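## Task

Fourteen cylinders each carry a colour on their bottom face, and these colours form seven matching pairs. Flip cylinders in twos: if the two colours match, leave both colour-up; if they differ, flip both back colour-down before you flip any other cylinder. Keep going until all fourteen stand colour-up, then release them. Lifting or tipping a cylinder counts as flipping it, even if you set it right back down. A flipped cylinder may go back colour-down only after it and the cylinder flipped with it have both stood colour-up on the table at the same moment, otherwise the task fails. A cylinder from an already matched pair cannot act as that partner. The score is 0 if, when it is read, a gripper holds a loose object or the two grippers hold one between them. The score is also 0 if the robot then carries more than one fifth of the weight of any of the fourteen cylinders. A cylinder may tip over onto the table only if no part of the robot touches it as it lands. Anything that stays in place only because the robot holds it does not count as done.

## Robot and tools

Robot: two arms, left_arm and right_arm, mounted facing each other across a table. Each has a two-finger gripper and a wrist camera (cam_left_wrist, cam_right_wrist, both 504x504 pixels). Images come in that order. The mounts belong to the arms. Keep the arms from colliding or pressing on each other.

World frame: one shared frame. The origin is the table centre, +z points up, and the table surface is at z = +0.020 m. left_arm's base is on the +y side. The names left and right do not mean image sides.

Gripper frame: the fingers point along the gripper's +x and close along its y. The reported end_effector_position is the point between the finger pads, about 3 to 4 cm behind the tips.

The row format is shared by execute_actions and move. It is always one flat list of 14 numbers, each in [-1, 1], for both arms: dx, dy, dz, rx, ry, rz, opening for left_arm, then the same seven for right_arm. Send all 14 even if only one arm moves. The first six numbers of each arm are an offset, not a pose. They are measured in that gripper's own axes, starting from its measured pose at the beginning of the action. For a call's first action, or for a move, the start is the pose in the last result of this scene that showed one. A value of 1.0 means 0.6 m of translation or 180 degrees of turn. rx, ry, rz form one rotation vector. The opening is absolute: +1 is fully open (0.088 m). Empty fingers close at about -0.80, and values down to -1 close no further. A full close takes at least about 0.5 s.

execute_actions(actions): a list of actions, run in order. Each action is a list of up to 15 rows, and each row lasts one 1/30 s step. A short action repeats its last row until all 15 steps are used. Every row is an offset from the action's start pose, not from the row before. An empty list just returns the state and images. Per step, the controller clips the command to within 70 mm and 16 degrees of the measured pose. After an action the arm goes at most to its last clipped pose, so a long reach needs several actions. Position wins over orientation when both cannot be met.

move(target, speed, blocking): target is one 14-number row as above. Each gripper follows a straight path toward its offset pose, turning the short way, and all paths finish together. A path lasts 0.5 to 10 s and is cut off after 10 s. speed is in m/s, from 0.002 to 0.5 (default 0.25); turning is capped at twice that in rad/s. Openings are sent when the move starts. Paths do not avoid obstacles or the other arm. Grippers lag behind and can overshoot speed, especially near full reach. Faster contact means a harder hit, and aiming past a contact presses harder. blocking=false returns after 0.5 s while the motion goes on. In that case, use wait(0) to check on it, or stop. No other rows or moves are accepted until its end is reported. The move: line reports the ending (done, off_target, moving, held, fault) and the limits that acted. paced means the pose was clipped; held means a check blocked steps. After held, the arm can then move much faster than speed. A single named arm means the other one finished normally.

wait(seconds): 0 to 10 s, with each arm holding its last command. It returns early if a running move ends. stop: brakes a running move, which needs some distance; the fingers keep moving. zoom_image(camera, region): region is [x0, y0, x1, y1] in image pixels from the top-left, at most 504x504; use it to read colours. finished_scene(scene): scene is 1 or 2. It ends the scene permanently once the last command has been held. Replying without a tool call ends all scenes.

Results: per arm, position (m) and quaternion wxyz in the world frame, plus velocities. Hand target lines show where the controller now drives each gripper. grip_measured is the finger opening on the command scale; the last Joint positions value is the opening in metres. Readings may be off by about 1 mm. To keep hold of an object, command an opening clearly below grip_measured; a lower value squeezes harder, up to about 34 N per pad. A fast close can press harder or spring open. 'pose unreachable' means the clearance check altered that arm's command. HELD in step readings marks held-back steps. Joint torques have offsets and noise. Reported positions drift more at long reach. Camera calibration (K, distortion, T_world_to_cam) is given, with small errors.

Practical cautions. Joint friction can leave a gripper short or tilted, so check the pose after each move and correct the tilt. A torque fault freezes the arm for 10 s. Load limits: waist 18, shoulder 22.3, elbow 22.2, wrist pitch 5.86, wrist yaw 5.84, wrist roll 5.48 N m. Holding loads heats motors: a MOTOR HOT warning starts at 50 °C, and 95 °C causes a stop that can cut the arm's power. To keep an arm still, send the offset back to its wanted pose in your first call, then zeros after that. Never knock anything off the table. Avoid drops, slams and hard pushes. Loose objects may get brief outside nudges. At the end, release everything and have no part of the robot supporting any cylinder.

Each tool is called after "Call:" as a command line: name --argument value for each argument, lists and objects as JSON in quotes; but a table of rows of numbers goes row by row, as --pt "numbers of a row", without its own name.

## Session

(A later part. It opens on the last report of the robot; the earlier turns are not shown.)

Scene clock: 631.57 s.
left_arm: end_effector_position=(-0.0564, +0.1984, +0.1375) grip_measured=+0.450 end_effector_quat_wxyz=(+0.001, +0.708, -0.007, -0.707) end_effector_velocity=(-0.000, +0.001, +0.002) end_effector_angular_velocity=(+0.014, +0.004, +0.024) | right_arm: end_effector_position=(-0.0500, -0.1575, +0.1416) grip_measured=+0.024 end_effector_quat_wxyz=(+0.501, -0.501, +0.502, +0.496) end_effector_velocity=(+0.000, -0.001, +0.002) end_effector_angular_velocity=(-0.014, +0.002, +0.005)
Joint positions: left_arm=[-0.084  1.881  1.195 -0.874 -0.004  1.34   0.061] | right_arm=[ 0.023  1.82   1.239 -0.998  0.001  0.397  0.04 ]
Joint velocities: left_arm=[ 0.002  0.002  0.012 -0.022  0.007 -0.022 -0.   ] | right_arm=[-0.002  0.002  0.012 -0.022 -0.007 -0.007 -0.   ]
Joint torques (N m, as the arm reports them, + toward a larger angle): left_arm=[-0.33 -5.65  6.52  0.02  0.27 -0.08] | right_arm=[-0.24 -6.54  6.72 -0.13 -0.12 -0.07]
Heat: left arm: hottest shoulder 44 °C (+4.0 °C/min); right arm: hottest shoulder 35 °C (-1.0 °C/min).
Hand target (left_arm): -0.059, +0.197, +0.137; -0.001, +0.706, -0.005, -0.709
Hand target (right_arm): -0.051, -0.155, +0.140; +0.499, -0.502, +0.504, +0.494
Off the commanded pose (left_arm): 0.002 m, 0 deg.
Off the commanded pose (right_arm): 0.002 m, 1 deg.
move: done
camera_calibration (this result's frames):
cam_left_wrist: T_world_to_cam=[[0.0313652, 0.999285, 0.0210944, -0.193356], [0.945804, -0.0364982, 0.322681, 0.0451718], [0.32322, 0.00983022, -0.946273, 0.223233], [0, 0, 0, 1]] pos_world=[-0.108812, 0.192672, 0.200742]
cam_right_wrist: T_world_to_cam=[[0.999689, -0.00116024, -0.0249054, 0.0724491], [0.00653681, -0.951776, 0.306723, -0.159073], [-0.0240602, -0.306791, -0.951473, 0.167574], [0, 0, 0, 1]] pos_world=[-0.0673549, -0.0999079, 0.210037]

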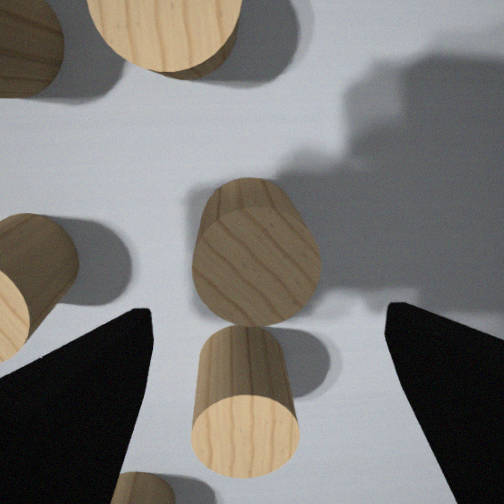

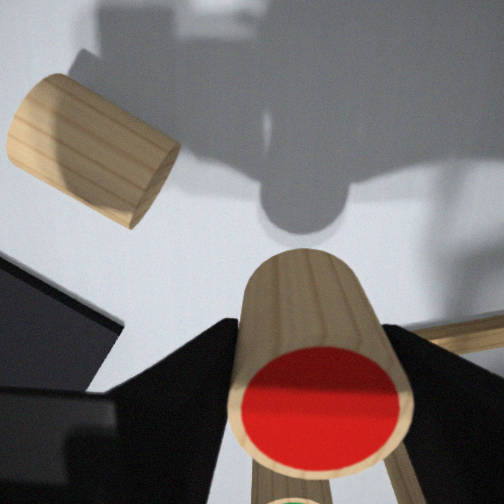

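Call:
move --target '[0.12,0,0.005,0,0,0,0.45,0.109,0,0,0,0,0,-0.35]' --speed 0.08

Call:
execute_actions --actions '[[[0,0,0,0,0,0,-0.35,0,0,0,0,0,0,0.4]],[[0,0,0,0,0,0,-0.35,0,0,0,0,0,0,0.4]]]'

Call:
move --target '[-0.14,0,0,-0.003,0,0,-0.35,-0.12,0,0,0,0,0,0.4]' --speed 0.2

Call:
move --target '[-0.14,0.262,-0.067,0,0,0.502,-0.35,-0.13,-0.055,0.062,0,-0.497,0,0.7]' --speed 0.4

Scene clock: 635.93 s.
left_arm: end_effector_position=(-0.0586, +0.1958, +0.0691) grip_measured=+0.450 end_effector_quat_wxyz=(+0.003, +0.707, -0.011, -0.707) end_effector_velocity=(-0.001, +0.001, -0.001) end_effector_angular_velocity=(-0.004, -0.006, +0.015) | right_arm: end_effector_position=(-0.0513, -0.1543, +0.0829) grip_measured=+0.024 end_effector_quat_wxyz=(+0.503, -0.495, +0.500, +0.502) end_effector_velocity=(+0.001, -0.002, +0.000) end_effector_angular_velocity=(-0.010, +0.004, +0.005)
Joint positions: left_arm=[-0.088  2.028  1.087 -0.61  -0.003  1.337  0.061] | right_arm=[ 0.022  1.916  1.109 -0.752  0.001  0.397  0.04 ]
Joint velocities: left_arm=[-0.007 -0.002 -0.007  0.007 -0.007 -0.022  0.   ] | right_arm=[-0.002 -0.002 -0.002 -0.007 -0.007 -0.007 -0.   ]
Joint torques (N m, as the arm reports them, + toward a larger angle): left_arm=[-0.14 -5.93  4.25  0.49  0.02 -0.09] | right_arm=[ 0.08 -6.73  3.46  0.51  0.03 -0.02]
Heat: left arm: hottest shoulder 43 °C (+3.0 °C/min); right arm: hottest shoulder 35 °C (-1.0 °C/min).
Hand target (left_arm): -0.059, +0.198, +0.066; +0.000, +0.708, -0.007, -0.707
Hand target (right_arm): -0.050, -0.158, +0.076; +0.501, -0.501, +0.502, +0.495
Off the commanded pose (left_arm): 0.004 m, 1 deg.
Off the commanded pose (right_arm): 0.008 m, 1 deg.
move: done
camera_calibration (this result's frames):
cam_left_wrist: T_world_to_cam=[[0.0325575, 0.999391, 0.0125946, -0.188558], [0.946576, -0.0348771, 0.32059, 0.0690638], [0.320834, 0.00148413, -0.947134, 0.160753], [0, 0, 0, 1]] pos_world=[-0.11081, 0.190613, 0.132488]
cam_right_wrist: T_world_to_cam=[[0.99947, -0.00103847, -0.0325374, 0.0728676], [0.00844562, -0.956998, 0.289972, -0.137361], [-0.0314394, -0.290093, -0.956482, 0.115291], [0, 0, 0, 1]] pos_world=[-0.0680441, -0.0979331, 0.152476]

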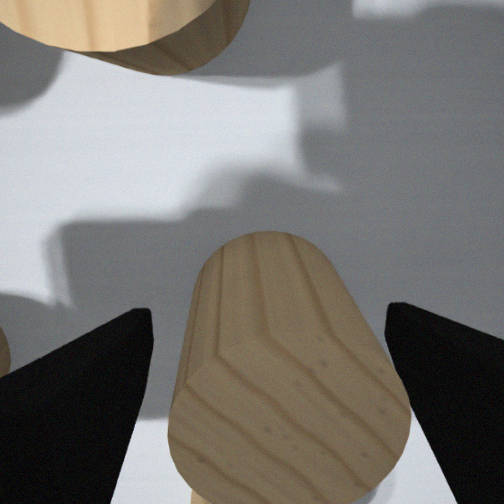

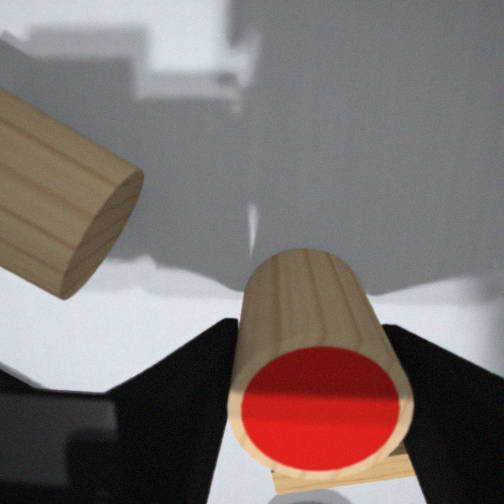

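Scene clock: 636.93 s.
left_arm: end_effector_position=(-0.0586, +0.1958, +0.0691) grip_measured=+0.034 end_effector_quat_wxyz=(+0.003, +0.707, -0.011, -0.707) end_effector_velocity=(+0.002, -0.001, -0.001) end_effector_angular_velocity=(-0.004, -0.006, +0.010) | right_arm: end_effector_position=(-0.0513, -0.1543, +0.0829) grip_measured=+0.400 end_effector_quat_wxyz=(+0.503, -0.495, +0.500, +0.502) end_effector_velocity=(+0.004, -0.005, -0.001) end_effector_angular_velocity=(-0.022, -0.017, +0.019)
Joint positions: left_arm=[-0.088  2.028  1.087 -0.61  -0.003  1.337  0.041] | right_arm=[ 0.022  1.916  1.109 -0.752  0.001  0.397  0.059]
Joint velocities: left_arm=[ 0.002  0.002 -0.002  0.007 -0.007 -0.007 -0.   ] | right_arm=[-0.002  0.002 -0.002 -0.022  0.007 -0.022 -0.   ]
Joint torques (N m, as the arm reports them, + toward a larger angle): left_arm=[-0.04 -6.88  4.76  0.26  0.07  0.05] | right_arm=[ 0.02 -8.11  4.81  0.13  0.02 -0.03]
Heat: left arm: hottest shoulder 43 °C (+3.0 °C/min); right arm: hottest shoulder 36 °C (+0.0 °C/min).
Hand target (left_arm): -0.059, +0.196, +0.069; +0.003, +0.707, -0.011, -0.708
Hand target (right_arm): -0.051, -0.154, +0.083; +0.503, -0.495, +0.500, +0.502
Off the commanded pose (left_arm): 0.000 m, 0 deg.
Off the commanded pose (right_arm): 0.000 m, 0 deg.
Step readings (end_effector_position; steps 1 to 15: 1st action; 16 to 30: 2nd action):
0: left_arm (-0.0586, +0.1958, +0.0691) | right_arm (-0.0513, -0.1543, +0.0829)
1: left_arm (-0.0586, +0.1958, +0.0691) | right_arm (-0.0513, -0.1543, +0.0829)
2: left_arm (-0.0586, +0.1956, +0.0691) | right_arm (-0.0513, -0.1543, +0.0829)
4: left_arm (-0.0586, +0.1956, +0.0691) | right_arm (-0.0513, -0.1543, +0.0829)
8: left_arm (-0.0586, +0.1958, +0.0691) | right_arm (-0.0513, -0.1543, +0.0829)
15: left_arm (-0.0586, +0.1958, +0.0691) | right_arm (-0.0513, -0.1543, +0.0829)
16: left_arm (-0.0586, +0.1958, +0.0691) | right_arm (-0.0513, -0.1543, +0.0829)
17: left_arm (-0.0586, +0.1958, +0.0691) | right_arm (-0.0513, -0.1543, +0.0829)
19: left_arm (-0.0586, +0.1958, +0.0691) | right_arm (-0.0513, -0.1543, +0.0829)
23: left_arm (-0.0586, +0.1958, +0.0691) | right_arm (-0.0513, -0.1543, +0.0829)
30: end_effector_position above
camera_calibration (this result's frames):
cam_left_wrist: T_world_to_cam=[[0.0325575, 0.999391, 0.0125946, -0.188558], [0.946576, -0.0348771, 0.32059, 0.0690638], [0.320834, 0.00148413, -0.947134, 0.160753], [0, 0, 0, 1]] pos_world=[-0.11081, 0.190613, 0.132488]
cam_right_wrist: T_world_to_cam=[[0.999458, -0.0010389, -0.0328899, 0.0729491], [0.00855206, -0.956956, 0.290108, -0.137381], [-0.0317755, -0.290232, -0.956429, 0.11524], [0, 0, 0, 1]] pos_world=[-0.0680729, -0.0979449, 0.152474]

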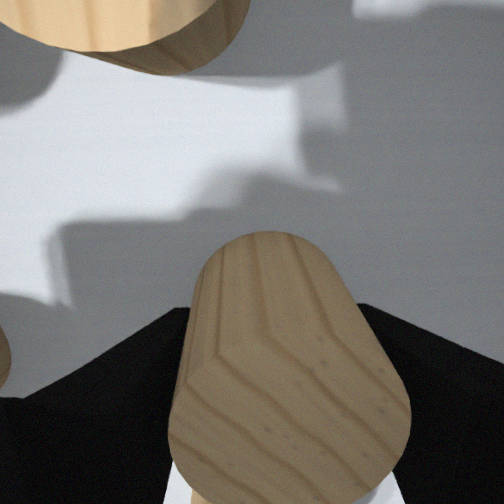

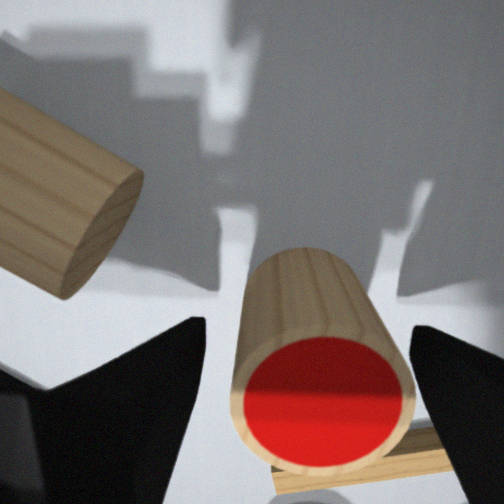

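Scene clock: 637.83 s.
left_arm: end_effector_position=(-0.0575, +0.2001, +0.1467) grip_measured=+0.033 end_effector_quat_wxyz=(-0.000, +0.708, -0.002, -0.706) end_effector_velocity=(-0.001, +0.003, +0.002) end_effector_angular_velocity=(+0.010, -0.010, +0.000) | right_arm: end_effector_position=(-0.0500, -0.1576, +0.1499) grip_measured=+0.400 end_effector_quat_wxyz=(+0.501, -0.500, +0.502, +0.497) end_effector_velocity=(+0.002, -0.002, +0.003) end_effector_angular_velocity=(-0.014, +0.002, +0.015)
Joint positions: left_arm=[-0.088  1.869  1.218 -0.919 -0.003  1.329  0.041] | right_arm=[ 0.022  1.806  1.257 -1.025  0.001  0.397  0.059]
Joint velocities: left_arm=[-0.007 -0.002  0.007 -0.022 -0.007 -0.007 -0.   ] | right_arm=[-0.007 -0.002  0.007 -0.022 -0.007 -0.022 -0.   ]
Joint torques (N m, as the arm reports them, + toward a larger angle): left_arm=[-0.2  -7.82  6.62 -0.02  0.07 -0.08] | right_arm=[ 0.03 -8.59  6.86 -0.13  0.02 -0.03]
Heat: left arm: hottest shoulder 43 °C (+3.0 °C/min); right arm: hottest shoulder 36 °C (+0.0 °C/min).
Hand target (left_arm): -0.059, +0.197, +0.153; +0.006, +0.707, -0.008, -0.708
Hand target (right_arm): -0.051, -0.155, +0.155; +0.503, -0.495, +0.500, +0.502
Off the commanded pose (left_arm): 0.007 m, 1 deg.
Off the commanded pose (right_arm): 0.006 m, 1 deg.
move: done
camera_calibration (this result's frames):
cam_left_wrist: T_world_to_cam=[[0.0244584, 0.999237, 0.0304642, -0.196981], [0.945444, -0.0330229, 0.324106, 0.0423511], [0.324865, 0.0208751, -0.94553, 0.230022], [0, 0, 0, 1]] pos_world=[-0.109949, 0.193427, 0.209767]
cam_right_wrist: T_world_to_cam=[[0.999629, -0.00145234, -0.0272126, 0.0729143], [0.00687196, -0.952874, 0.303289, -0.161345], [-0.0263707, -0.303364, -0.95251, 0.176069], [0, 0, 0, 1]] pos_world=[-0.0671354, -0.100223, 0.218626]

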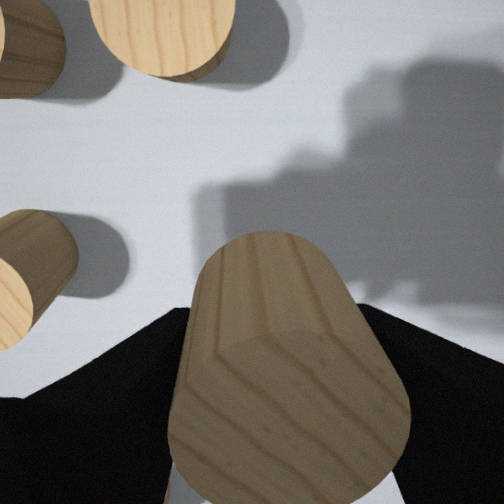

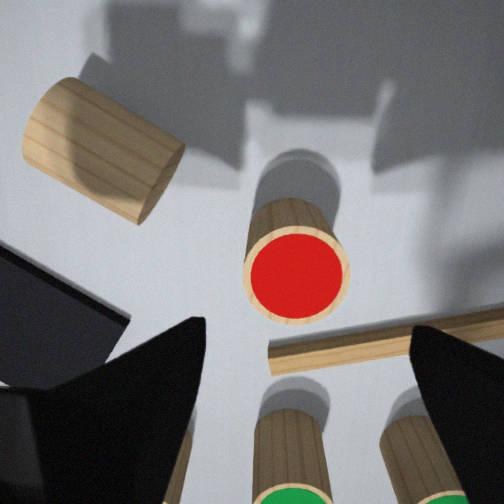

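Scene clock: 640.43 s.
left_arm: end_effector_position=(-0.0186, +0.0462, +0.2304) grip_measured=+0.032 end_effector_quat_wxyz=(+0.497, +0.500, -0.503, -0.500) end_effector_velocity=(+0.000, +0.001, -0.001) end_effector_angular_velocity=(+0.007, +0.006, +0.005) | right_arm: end_effector_position=(-0.0183, -0.1190, +0.2348) grip_measured=+0.700 end_effector_quat_wxyz=(+0.707, +0.009, +0.007, +0.707) end_effector_velocity=(+0.002, -0.001, -0.000) end_effector_angular_velocity=(+0.011, -0.002, -0.010)
Joint positions: left_arm=[ 0.036  2.021  0.718  1.303 -0.115  1.578  0.041] | right_arm=[0.086 1.537 0.254 1.286 0.454 0.021 0.073]
Joint velocities: left_arm=[-0.002 -0.002 -0.002 -0.007 -0.007 -0.007 -0.   ] | right_arm=[-0.002  0.017 -0.007  0.037  0.007 -0.007 -0.   ]
Joint torques (N m, as the arm reports them, + toward a larger angle): left_arm=[ 0.13 -6.19  5.89  2.12  0.2   0.06] | right_arm=[-0.23 -3.7   3.13  1.92 -0.09 -0.16]
Heat: left arm: hottest shoulder 43 °C (+3.0 °C/min); right arm: hottest shoulder 36 °C (+0.0 °C/min).
Hand target (left_arm): -0.019, +0.044, +0.232; +0.498, +0.497, -0.507, -0.498
Hand target (right_arm): -0.017, -0.121, +0.228; +0.707, -0.002, +0.007, +0.707
Off the commanded pose (left_arm): 0.003 m, 1 deg.
Off the commanded pose (right_arm): 0.007 m, 2 deg.
move: done
camera_calibration (this result's frames):
cam_left_wrist: T_world_to_cam=[[0.0285232, 0.0320354, -0.99908, 0.235341], [0.948375, 0.314965, 0.0371749, 0.0234255], [0.315866, -0.948563, -0.0213978, 0.131399], [0, 0, 0, 1]] pos_world=[-0.0704334, 0.109723, 0.237065]
cam_right_wrist: T_world_to_cam=[[0.99942, 0.0295406, -0.016944, 0.0448534], [-0.00738455, -0.297723, -0.954624, 0.222523], [-0.0332448, 0.954195, -0.297332, 0.265126], [0, 0, 0, 1]] pos_world=[-0.0343701, -0.188056, 0.292016]

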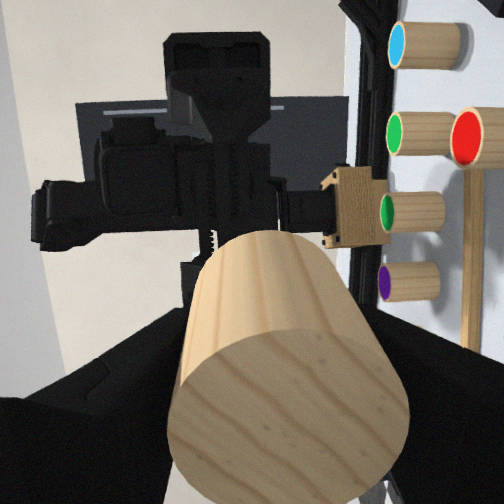

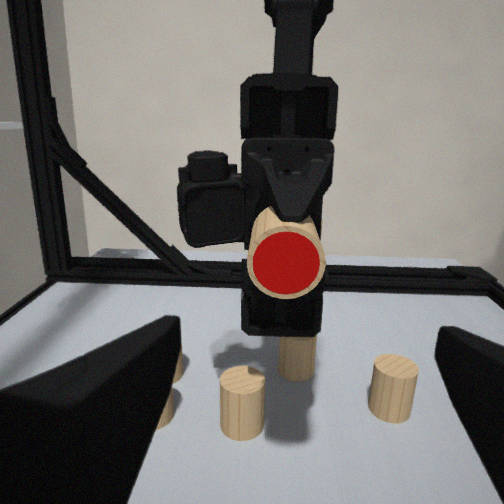

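Call:
move --target '[0,0,0,0,0,0,-0.35,0.205,0.004,-0.011,-0.006,0.001,0,0.7]' --speed 0.12

Call:
execute_actions --actions '[[[0,0,0,0,0,0,-0.35,0,0,0,0,0,0,-0.35]],[[0,0,0,0,0,0,-0.35,0,0,0,0,0,0,-0.35]],[[0,0,0,0,0,0,0.6,0,0,0,0,0,0,-0.35]]]'

Call:
move --target '[-0.08,0,0,-0.003,0,0,0.6,-0.15,0,0,-0.004,0,0,-0.35]' --speed 0.2

Call:
move --target '[-0.038,-0.148,-0.338,0,0,-0.494,0.45,-0.098,-0.08,-0.148,0,0.506,0,-0.35]' --speed 0.4

Scene clock: 646.17 s.
left_arm: end_effector_position=(-0.0186, +0.0461, +0.2303) grip_measured=+0.033 end_effector_quat_wxyz=(+0.497, +0.500, -0.503, -0.500) end_effector_velocity=(+0.000, +0.001, +0.002) end_effector_angular_velocity=(-0.007, +0.008, +0.005) | right_arm: end_effector_position=(-0.0211, +0.0009, +0.2318) grip_measured=+0.700 end_effector_quat_wxyz=(+0.707, +0.006, +0.002, +0.707) end_effector_velocity=(+0.002, +0.001, -0.002) end_effector_angular_velocity=(-0.007, +0.005, +0.000)
Joint positions: left_arm=[ 0.036  2.022  0.718  1.304 -0.115  1.578  0.041] | right_arm=[-0.072  1.907  0.704  1.21   0.297  0.009  0.073]
Joint velocities: left_arm=[-0.002 -0.002 -0.002  0.007 -0.007 -0.007 -0.   ] | right_arm=[-0.007  0.002  0.002 -0.007 -0.007  0.007 -0.   ]
Joint torques (N m, as the arm reports them, + toward a larger angle): left_arm=[ 0.03 -6.98  4.73  1.7  -0.01 -0.04] | right_arm=[-0.16 -6.69  5.86  1.64 -0.07 -0.18]
Heat: left arm: hottest shoulder 43 °C (+3.0 °C/min); right arm: hottest shoulder 35 °C (-1.0 °C/min).
Hand target (left_arm): -0.019, +0.046, +0.230; +0.497, +0.500, -0.503, -0.500
Hand target (right_arm): -0.021, +0.004, +0.229; +0.707, +0.001, +0.001, +0.707
Off the commanded pose (left_arm): 0.000 m, 0 deg.
Off the commanded pose (right_arm): 0.004 m, 1 deg.
move: done
camera_calibration (this result's frames):
cam_left_wrist: T_world_to_cam=[[0.0284771, 0.0316571, -0.999093, 0.235222], [0.948377, 0.314979, 0.0370119, 0.0235121], [0.315865, -0.948571, -0.0210532, 0.131224], [0, 0, 0, 1]] pos_world=[-0.0704457, 0.109623, 0.236901]
cam_right_wrist: T_world_to_cam=[[0.999559, 0.0291458, -0.00568012, 0.0414237], [0.00314324, -0.294066, -0.95578, 0.255755], [-0.0295273, 0.955341, -0.294028, 0.149084], [0, 0, 0, 1]] pos_world=[-0.0378073, -0.0684242, 0.288516]

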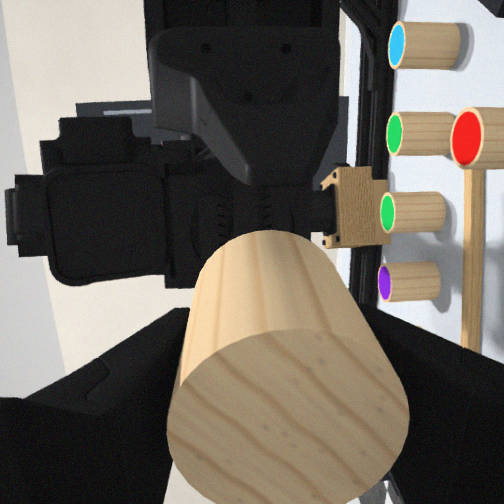

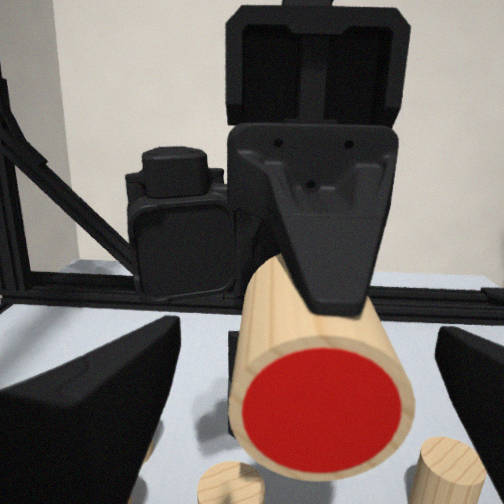

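Scene clock: 647.67 s.
left_arm: end_effector_position=(-0.0186, +0.0461, +0.2303) grip_measured=+0.592 end_effector_quat_wxyz=(+0.497, +0.500, -0.504, -0.500) end_effector_velocity=(+0.000, +0.001, -0.004) end_effector_angular_velocity=(+0.022, +0.005, +0.005) | right_arm: end_effector_position=(-0.0208, +0.0009, +0.2318) grip_measured=+0.024 end_effector_quat_wxyz=(+0.707, +0.006, +0.002, +0.707) end_effector_velocity=(+0.000, -0.000, -0.001) end_effector_angular_velocity=(-0.007, -0.024, +0.005)
Joint positions: left_arm=[ 0.036  2.022  0.718  1.304 -0.114  1.578  0.068] | right_arm=[-0.072  1.907  0.704  1.21   0.297  0.009  0.04 ]
Joint velocities: left_arm=[-0.002 -0.002 -0.002 -0.022 -0.007 -0.007  0.004] | right_arm=[-0.002 -0.002 -0.002 -0.007 -0.007 -0.022 -0.   ]
Joint torques (N m, as the arm reports them, + toward a larger angle): left_arm=[-0.02 -6.77  4.75  1.73  0.01 -0.03] | right_arm=[ 0.03 -8.01  4.75  1.82  0.01  0.  ]
Heat: left arm: hottest shoulder 43 °C (+2.0 °C/min); right arm: hottest shoulder 35 °C (-1.0 °C/min).
Hand target (left_arm): -0.019, +0.046, +0.230; +0.497, +0.500, -0.503, -0.500
Hand target (right_arm): -0.021, +0.001, +0.232; +0.707, +0.006, +0.002, +0.707
Off the commanded pose (left_arm): 0.000 m, 0 deg.
Off the commanded pose (right_arm): 0.000 m, 0 deg.
Step readings (end_effector_position; steps 1 to 15: 1st action; 16 to 30: 2nd action; 31 to 45: 3rd action):
0: left_arm (-0.0186, +0.0461, +0.2303) | right_arm (-0.0211, +0.0009, +0.2318)
1: left_arm (-0.0186, +0.0461, +0.2303) | right_arm (-0.0211, +0.0009, +0.2318)
2: left_arm (-0.0186, +0.0461, +0.2303) | right_arm (-0.0211, +0.0009, +0.2318)
4: left_arm (-0.0186, +0.0461, +0.2303) | right_arm (-0.0211, +0.0009, +0.2318)
8: left_arm (-0.0186, +0.0461, +0.2303) | right_arm (-0.0208, +0.0009, +0.2318)
15: left_arm (-0.0186, +0.0461, +0.2303) | right_arm (-0.0208, +0.0009, +0.2318)
16: left_arm (-0.0186, +0.0461, +0.2303) | right_arm (-0.0208, +0.0009, +0.2318)
17: left_arm (-0.0186, +0.0461, +0.2303) | right_arm (-0.0208, +0.0009, +0.2318)
19: left_arm (-0.0186, +0.0461, +0.2303) | right_arm (-0.0208, +0.0009, +0.2318)
23: left_arm (-0.0186, +0.0461, +0.2303) | right_arm (-0.0208, +0.0009, +0.2318)
30: left_arm (-0.0186, +0.0461, +0.2303) | right_arm (-0.0208, +0.0009, +0.2318)
31: left_arm (-0.0186, +0.0461, +0.2303) | right_arm (-0.0208, +0.0009, +0.2318)
32: left_arm (-0.0186, +0.0461, +0.2303) | right_arm (-0.0208, +0.0009, +0.2318)
34: left_arm (-0.0186, +0.0461, +0.2303) | right_arm (-0.0208, +0.0009, +0.2318)
38: left_arm (-0.0186, +0.0461, +0.2303) | right_arm (-0.0208, +0.0009, +0.2318)
45: end_effector_position above
camera_calibration (this result's frames):
cam_left_wrist: T_world_to_cam=[[0.0284893, 0.0316462, -0.999093, 0.235224], [0.948497, 0.314617, 0.037012, 0.0235852], [0.315503, -0.948691, -0.0210531, 0.131241], [0, 0, 0, 1]] pos_world=[-0.0704788, 0.109643, 0.236901]
cam_right_wrist: T_world_to_cam=[[0.999581, 0.0283832, -0.00568265, 0.0411934], [0.00291648, -0.294069, -0.95578, 0.25576], [-0.0287992, 0.955363, -0.294029, 0.149072], [0, 0, 0, 1]] pos_world=[-0.0376289, -0.0683758, 0.288516]

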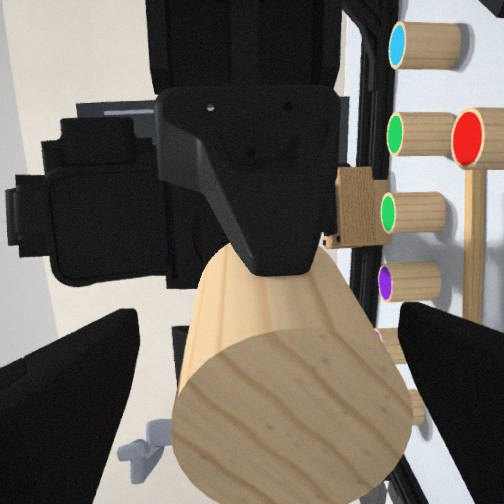

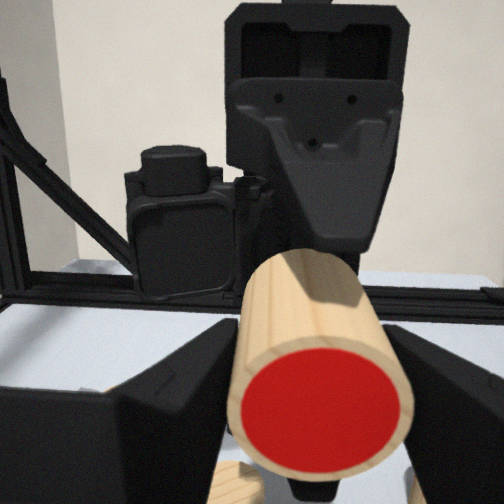

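Scene clock: 648.63 s.
left_arm: end_effector_position=(-0.0187, +0.0924, +0.2267) grip_measured=+0.600 end_effector_quat_wxyz=(+0.495, +0.500, -0.501, -0.504) end_effector_velocity=(+0.000, +0.002, -0.001) end_effector_angular_velocity=(+0.007, -0.009, +0.015) | right_arm: end_effector_position=(-0.0213, -0.0861, +0.2304) grip_measured=+0.024 end_effector_quat_wxyz=(+0.707, +0.003, +0.000, +0.707) end_effector_velocity=(+0.002, -0.004, -0.003) end_effector_angular_velocity=(-0.011, -0.012, -0.005)
Joint positions: left_arm=[ 0.017  1.927  0.522  1.397 -0.129  1.571  0.068] | right_arm=[0.037 1.677 0.368 1.313 0.405 0.003 0.04 ]
Joint velocities: left_arm=[-0.007 -0.007 -0.007 -0.007 -0.022  0.007 -0.   ] | right_arm=[ 0.002 -0.012 -0.017 -0.007  0.007 -0.007 -0.   ]
Joint torques (N m, as the arm reports them, + toward a larger angle): left_arm=[-0.36 -6.95  3.73  2.03 -0.22 -0.14] | right_arm=[ 0.2  -6.7   2.98  2.01  0.09 -0.19]
Heat: left arm: hottest shoulder 43 °C (+2.0 °C/min); right arm: hottest shoulder 36 °C (+0.0 °C/min).
Hand target (left_arm): -0.019, +0.094, +0.231; +0.499, +0.497, -0.501, -0.502
Hand target (right_arm): -0.021, -0.089, +0.231; +0.707, +0.002, -0.002, +0.707
Off the commanded pose (left_arm): 0.004 m, 1 deg.
Off the commanded pose (right_arm): 0.003 m, 0 deg.
move: done
camera_calibration (this result's frames):
cam_left_wrist: T_world_to_cam=[[0.0238314, 0.0410386, -0.998873, 0.229186], [0.949855, 0.310677, 0.035426, 0.00995362], [0.311781, -0.949629, -0.0315768, 0.177567], [0, 0, 0, 1]] pos_world=[-0.0702782, 0.156125, 0.234182]
cam_right_wrist: T_world_to_cam=[[0.999576, 0.029109, 0.000834498, 0.0426669], [0.00944591, -0.29699, -0.954834, 0.2285], [-0.0275465, 0.954437, -0.297139, 0.232474], [0, 0, 0, 1]] pos_world=[-0.0384034, -0.155261, 0.287221]

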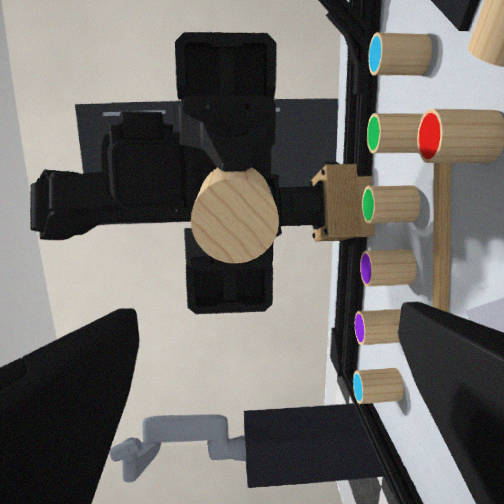

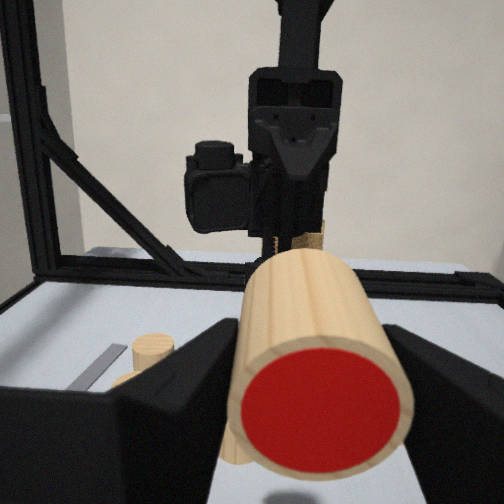

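Scene clock: 651.23 s.
left_arm: end_effector_position=(+0.1831, +0.1145, +0.1401) grip_measured=+0.450 end_effector_quat_wxyz=(+0.006, +0.707, -0.007, -0.708) end_effector_velocity=(-0.000, +0.001, -0.001) end_effector_angular_velocity=(+0.019, -0.000, +0.005) | right_arm: end_effector_position=(+0.0270, -0.1467, +0.1420) grip_measured=+0.024 end_effector_quat_wxyz=(+0.502, -0.502, +0.503, +0.492) end_effector_velocity=(+0.001, -0.006, -0.001) end_effector_angular_velocity=(-0.027, +0.003, -0.025)
Joint positions: left_arm=[ 0.539  2.256  1.779 -1.077  0.008  1.954  0.061] | right_arm=[-0.219  1.787  1.199 -0.995  0.007  0.16   0.04 ]
Joint velocities: left_arm=[-0.002  0.012  0.017 -0.022 -0.007 -0.007 -0.   ] | right_arm=[-0.002  0.002 -0.002 -0.022 -0.007  0.022  0.   ]
Joint torques (N m, as the arm reports them, + toward a larger angle): left_arm=[ 0.24 -8.09  6.88 -0.04 -0.14  0.1 ] | right_arm=[-0.22 -6.28  6.79 -0.11 -0.11 -0.19]
Heat: left arm: hottest shoulder 43 °C (+2.0 °C/min); right arm: hottest shoulder 35 °C (-1.0 °C/min).
Hand target (left_arm): +0.185, +0.114, +0.138; +0.003, +0.708, -0.005, -0.706
Hand target (right_arm): +0.027, -0.144, +0.141; +0.500, -0.503, +0.504, +0.493
Off the commanded pose (left_arm): 0.002 m, 1 deg.
Off the commanded pose (right_arm): 0.002 m, 1 deg.
move: done
camera_calibration (this result's frames):
cam_left_wrist: T_world_to_cam=[[0.0227471, 0.999641, 0.0141234, -0.114576], [0.946921, -0.0260743, 0.320407, -0.186339], [0.320661, 0.00608542, -0.947175, 0.150107], [0, 0, 0, 1]] pos_world=[0.130921, 0.108763, 0.2035]
cam_right_wrist: T_world_to_cam=[[0.999783, -0.00616037, -0.0199027, -0.00593761], [0.000325096, -0.950557, 0.310551, -0.149594], [-0.0208318, -0.31049, -0.950348, 0.172342], [0, 0, 0, 1]] pos_world=[0.00957515, -0.0887232, 0.210124]

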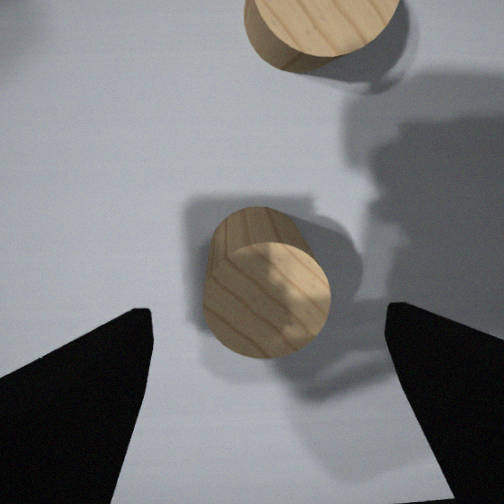

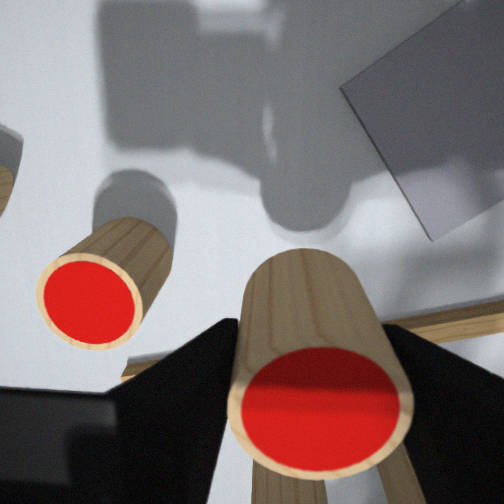

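Call:
move --target '[0.118,-0.008,-0.012,0,0,-0.003,0.45,0.109,0,0,0,0,0,-0.35]' --speed 0.08

Call:
execute_actions --actions '[[[0,0,0,0,0,0,0.45,0,0,0,0,0,0,0.4]]]'

Call:
move --target '[0,0,0,0,0,0,0.45,-0.12,0,0,-0.002,0,0,0.4]' --speed 0.2

Scene clock: 654.60 s.
left_arm: end_effector_position=(+0.1896, +0.1162, +0.0738) grip_measured=+0.450 end_effector_quat_wxyz=(+0.007, +0.707, -0.006, -0.707) end_effector_velocity=(-0.002, +0.005, +0.000) end_effector_angular_velocity=(+0.023, +0.002, +0.005) | right_arm: end_effector_position=(+0.0266, -0.1432, +0.0828) grip_measured=+0.024 end_effector_quat_wxyz=(+0.507, -0.496, +0.499, +0.498) end_effector_velocity=(+0.002, -0.002, +0.000) end_effector_angular_velocity=(-0.006, -0.008, +0.005)
Joint positions: left_arm=[ 0.554  2.35   1.664 -0.867  0.008  1.968  0.061] | right_arm=[-0.219  1.886  1.066 -0.743  0.007  0.16   0.04 ]
Joint velocities: left_arm=[-0.002 -0.002 -0.002 -0.022 -0.007 -0.007 -0.   ] | right_arm=[-0.002 -0.002 -0.002 -0.007  0.007 -0.007 -0.   ]
Joint torques (N m, as the arm reports them, + toward a larger angle): left_arm=[ 0.22 -8.33  5.05  0.41 -0.08  0.12] | right_arm=[-0.1  -6.59  3.39  0.33  0.01 -0.04]
Heat: left arm: hottest shoulder 43 °C (+1.0 °C/min); right arm: hottest shoulder 36 °C (+0.0 °C/min).
Hand target (left_arm): +0.190, +0.119, +0.069; +0.003, +0.707, -0.003, -0.707
Hand target (right_arm): +0.028, -0.148, +0.077; +0.502, -0.502, +0.503, +0.492
Off the commanded pose (left_arm): 0.005 m, 1 deg.
Off the commanded pose (right_arm): 0.008 m, 1 deg.
move: done
camera_calibration (this result's frames):
cam_left_wrist: T_world_to_cam=[[0.0215838, 0.99967, 0.0139192, -0.115254], [0.946708, -0.0249116, 0.321129, -0.17141], [0.321369, 0.00624629, -0.946933, 0.0850151], [0, 0, 0, 1]] pos_world=[0.137442, 0.110415, 0.137152]
cam_right_wrist: T_world_to_cam=[[0.999718, -0.00573126, -0.0230261, -0.00636751], [0.00122974, -0.956574, 0.291486, -0.127199], [-0.0236967, -0.291432, -0.956298, 0.120475], [0, 0, 0, 1]] pos_world=[0.00937699, -0.0866011, 0.15214]

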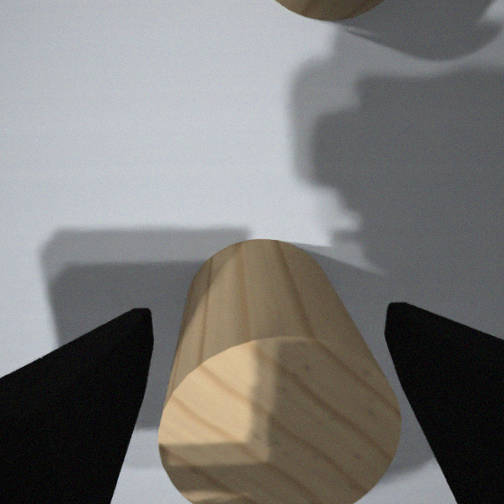

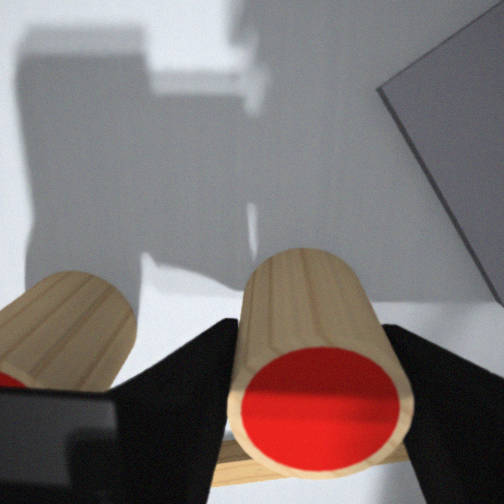

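Scene clock: 655.10 s.
left_arm: end_effector_position=(+0.1896, +0.1162, +0.0738) grip_measured=+0.450 end_effector_quat_wxyz=(+0.007, +0.707, -0.006, -0.707) end_effector_velocity=(-0.002, +0.004, +0.002) end_effector_angular_velocity=(+0.019, -0.000, +0.005) | right_arm: end_effector_position=(+0.0266, -0.1432, +0.0828) grip_measured=+0.394 end_effector_quat_wxyz=(+0.507, -0.496, +0.499, +0.498) end_effector_velocity=(+0.000, -0.003, -0.001) end_effector_angular_velocity=(-0.013, +0.005, +0.005)
Joint positions: left_arm=[ 0.554  2.35   1.664 -0.867  0.008  1.968  0.061] | right_arm=[-0.219  1.886  1.066 -0.743  0.007  0.16   0.058]
Joint velocities: left_arm=[-0.002 -0.007 -0.002 -0.022 -0.007 -0.007 -0.   ] | right_arm=[-0.002  0.002 -0.002 -0.007 -0.007 -0.007  0.003]
Joint torques (N m, as the arm reports them, + toward a larger angle): left_arm=[-0.04 -9.1   5.43  0.22  0.06  0.01] | right_arm=[ 0.08 -7.86  4.73  0.12  0.01 -0.02]
Heat: left arm: hottest shoulder 44 °C (+2.0 °C/min); right arm: hottest shoulder 36 °C (+0.0 °C/min).
Hand target (left_arm): +0.190, +0.116, +0.074; +0.007, +0.707, -0.006, -0.707
Hand target (right_arm): +0.027, -0.143, +0.083; +0.507, -0.496, +0.499, +0.498
Off the commanded pose (left_arm): 0.000 m, 0 deg.
Off the commanded pose (right_arm): 0.000 m, 0 deg.
Step readings (end_effector_position):
0: left_arm (+0.1896, +0.1162, +0.0738) | right_arm (+0.0266, -0.1432, +0.0828)
1: left_arm (+0.1896, +0.1162, +0.0738) | right_arm (+0.0266, -0.1432, +0.0828)
2: left_arm (+0.1896, +0.1162, +0.0738) | right_arm (+0.0266, -0.1432, +0.0828)
4: left_arm (+0.1896, +0.1162, +0.0738) | right_arm (+0.0265, -0.1432, +0.0828)
8: left_arm (+0.1896, +0.1162, +0.0738) | right_arm (+0.0266, -0.1432, +0.0828)
15: end_effector_position above
camera_calibration (this result's frames):
cam_left_wrist: T_world_to_cam=[[0.0215838, 0.99967, 0.0139192, -0.115254], [0.946708, -0.0249116, 0.321129, -0.17141], [0.321369, 0.00624629, -0.946933, 0.0850151], [0, 0, 0, 1]] pos_world=[0.137442, 0.110415, 0.137152]
cam_right_wrist: T_world_to_cam=[[0.999718, -0.00573126, -0.0230261, -0.00636751], [0.00122974, -0.956574, 0.291486, -0.127199], [-0.0236967, -0.291432, -0.956298, 0.120475], [0, 0, 0, 1]] pos_world=[0.00937699, -0.0866011, 0.15214]

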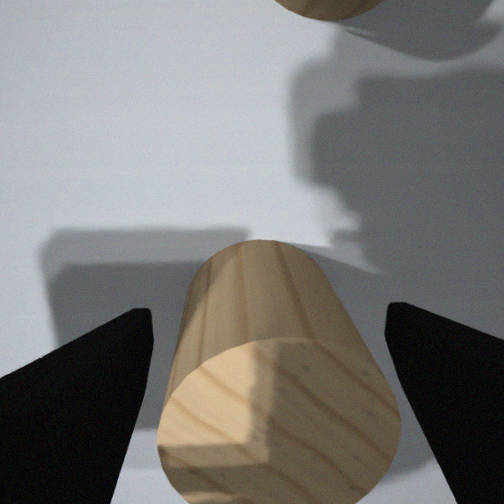

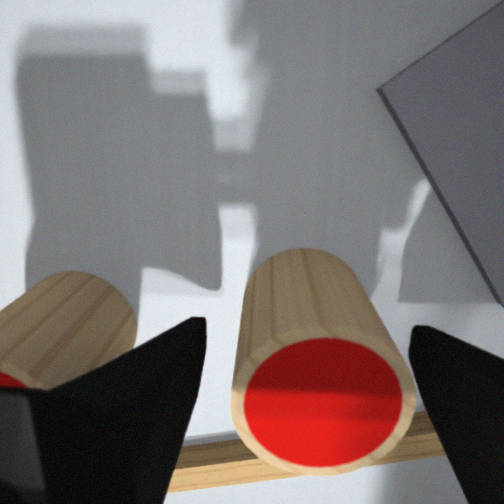

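Scene clock: 655.97 s.
left_arm: end_effector_position=(+0.1896, +0.1162, +0.0738) grip_measured=+0.450 end_effector_quat_wxyz=(+0.007, +0.707, -0.006, -0.707) end_effector_velocity=(-0.002, +0.005, +0.000) end_effector_angular_velocity=(+0.023, +0.002, +0.020) | right_arm: end_effector_position=(+0.0271, -0.1465, +0.1497) grip_measured=+0.400 end_effector_quat_wxyz=(+0.503, -0.501, +0.502, +0.494) end_effector_velocity=(-0.000, -0.001, +0.004) end_effector_angular_velocity=(-0.008, +0.006, +0.005)
Joint positions: left_arm=[ 0.554  2.35   1.664 -0.867  0.008  1.968  0.061] | right_arm=[-0.219  1.774  1.216 -1.019  0.007  0.16   0.059]
Joint velocities: left_arm=[-0.002 -0.002 -0.002 -0.022 -0.007 -0.022 -0.   ] | right_arm=[-0.002 -0.002  0.012 -0.022 -0.007 -0.007 -0.   ]
Joint torques (N m, as the arm reports them, + toward a larger angle): left_arm=[-0.1  -9.17  5.46  0.18  0.04 -0.01] | right_arm=[ 0.16 -8.31  6.56 -0.13  0.01 -0.14]
Heat: left arm: hottest shoulder 44 °C (+2.0 °C/min); right arm: hottest shoulder 36 °C (+0.0 °C/min).
Hand target (left_arm): +0.190, +0.116, +0.074; +0.007, +0.707, -0.007, -0.707
Hand target (right_arm): +0.026, -0.144, +0.155; +0.505, -0.498, +0.497, +0.500
Off the commanded pose (left_arm): 0.000 m, 0 deg.
Off the commanded pose (right_arm): 0.006 m, 1 deg.
move: done
camera_calibration (this result's frames):
cam_left_wrist: T_world_to_cam=[[0.0215838, 0.99967, 0.0139192, -0.115254], [0.946708, -0.0249116, 0.321129, -0.17141], [0.321369, 0.00624629, -0.946933, 0.0850151], [0, 0, 0, 1]] pos_world=[0.137442, 0.110415, 0.137152]
cam_right_wrist: T_world_to_cam=[[0.999768, -0.00606097, -0.0206727, -0.00574766], [0.000553212, -0.952067, 0.305889, -0.151356], [-0.0215358, -0.305829, -0.951843, 0.180645], [0, 0, 0, 1]] pos_world=[0.00972039, -0.088889, 0.218125]

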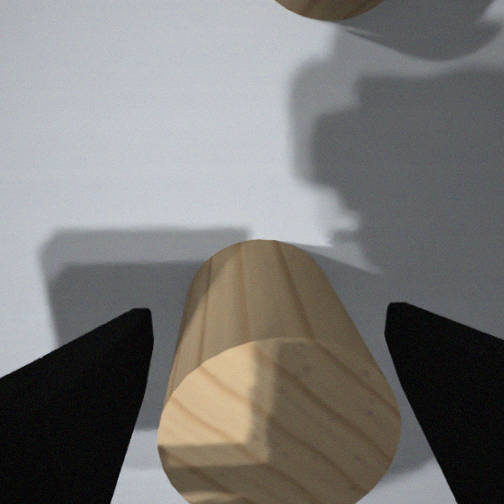

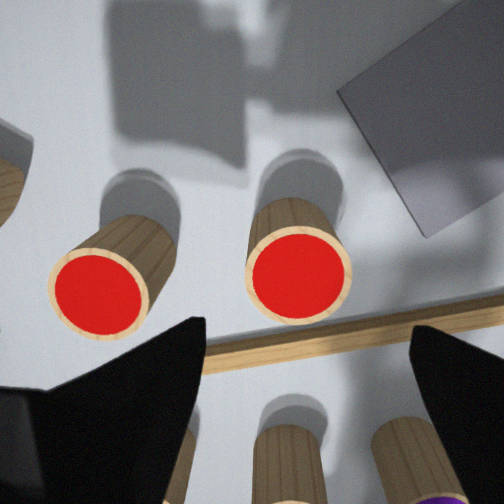

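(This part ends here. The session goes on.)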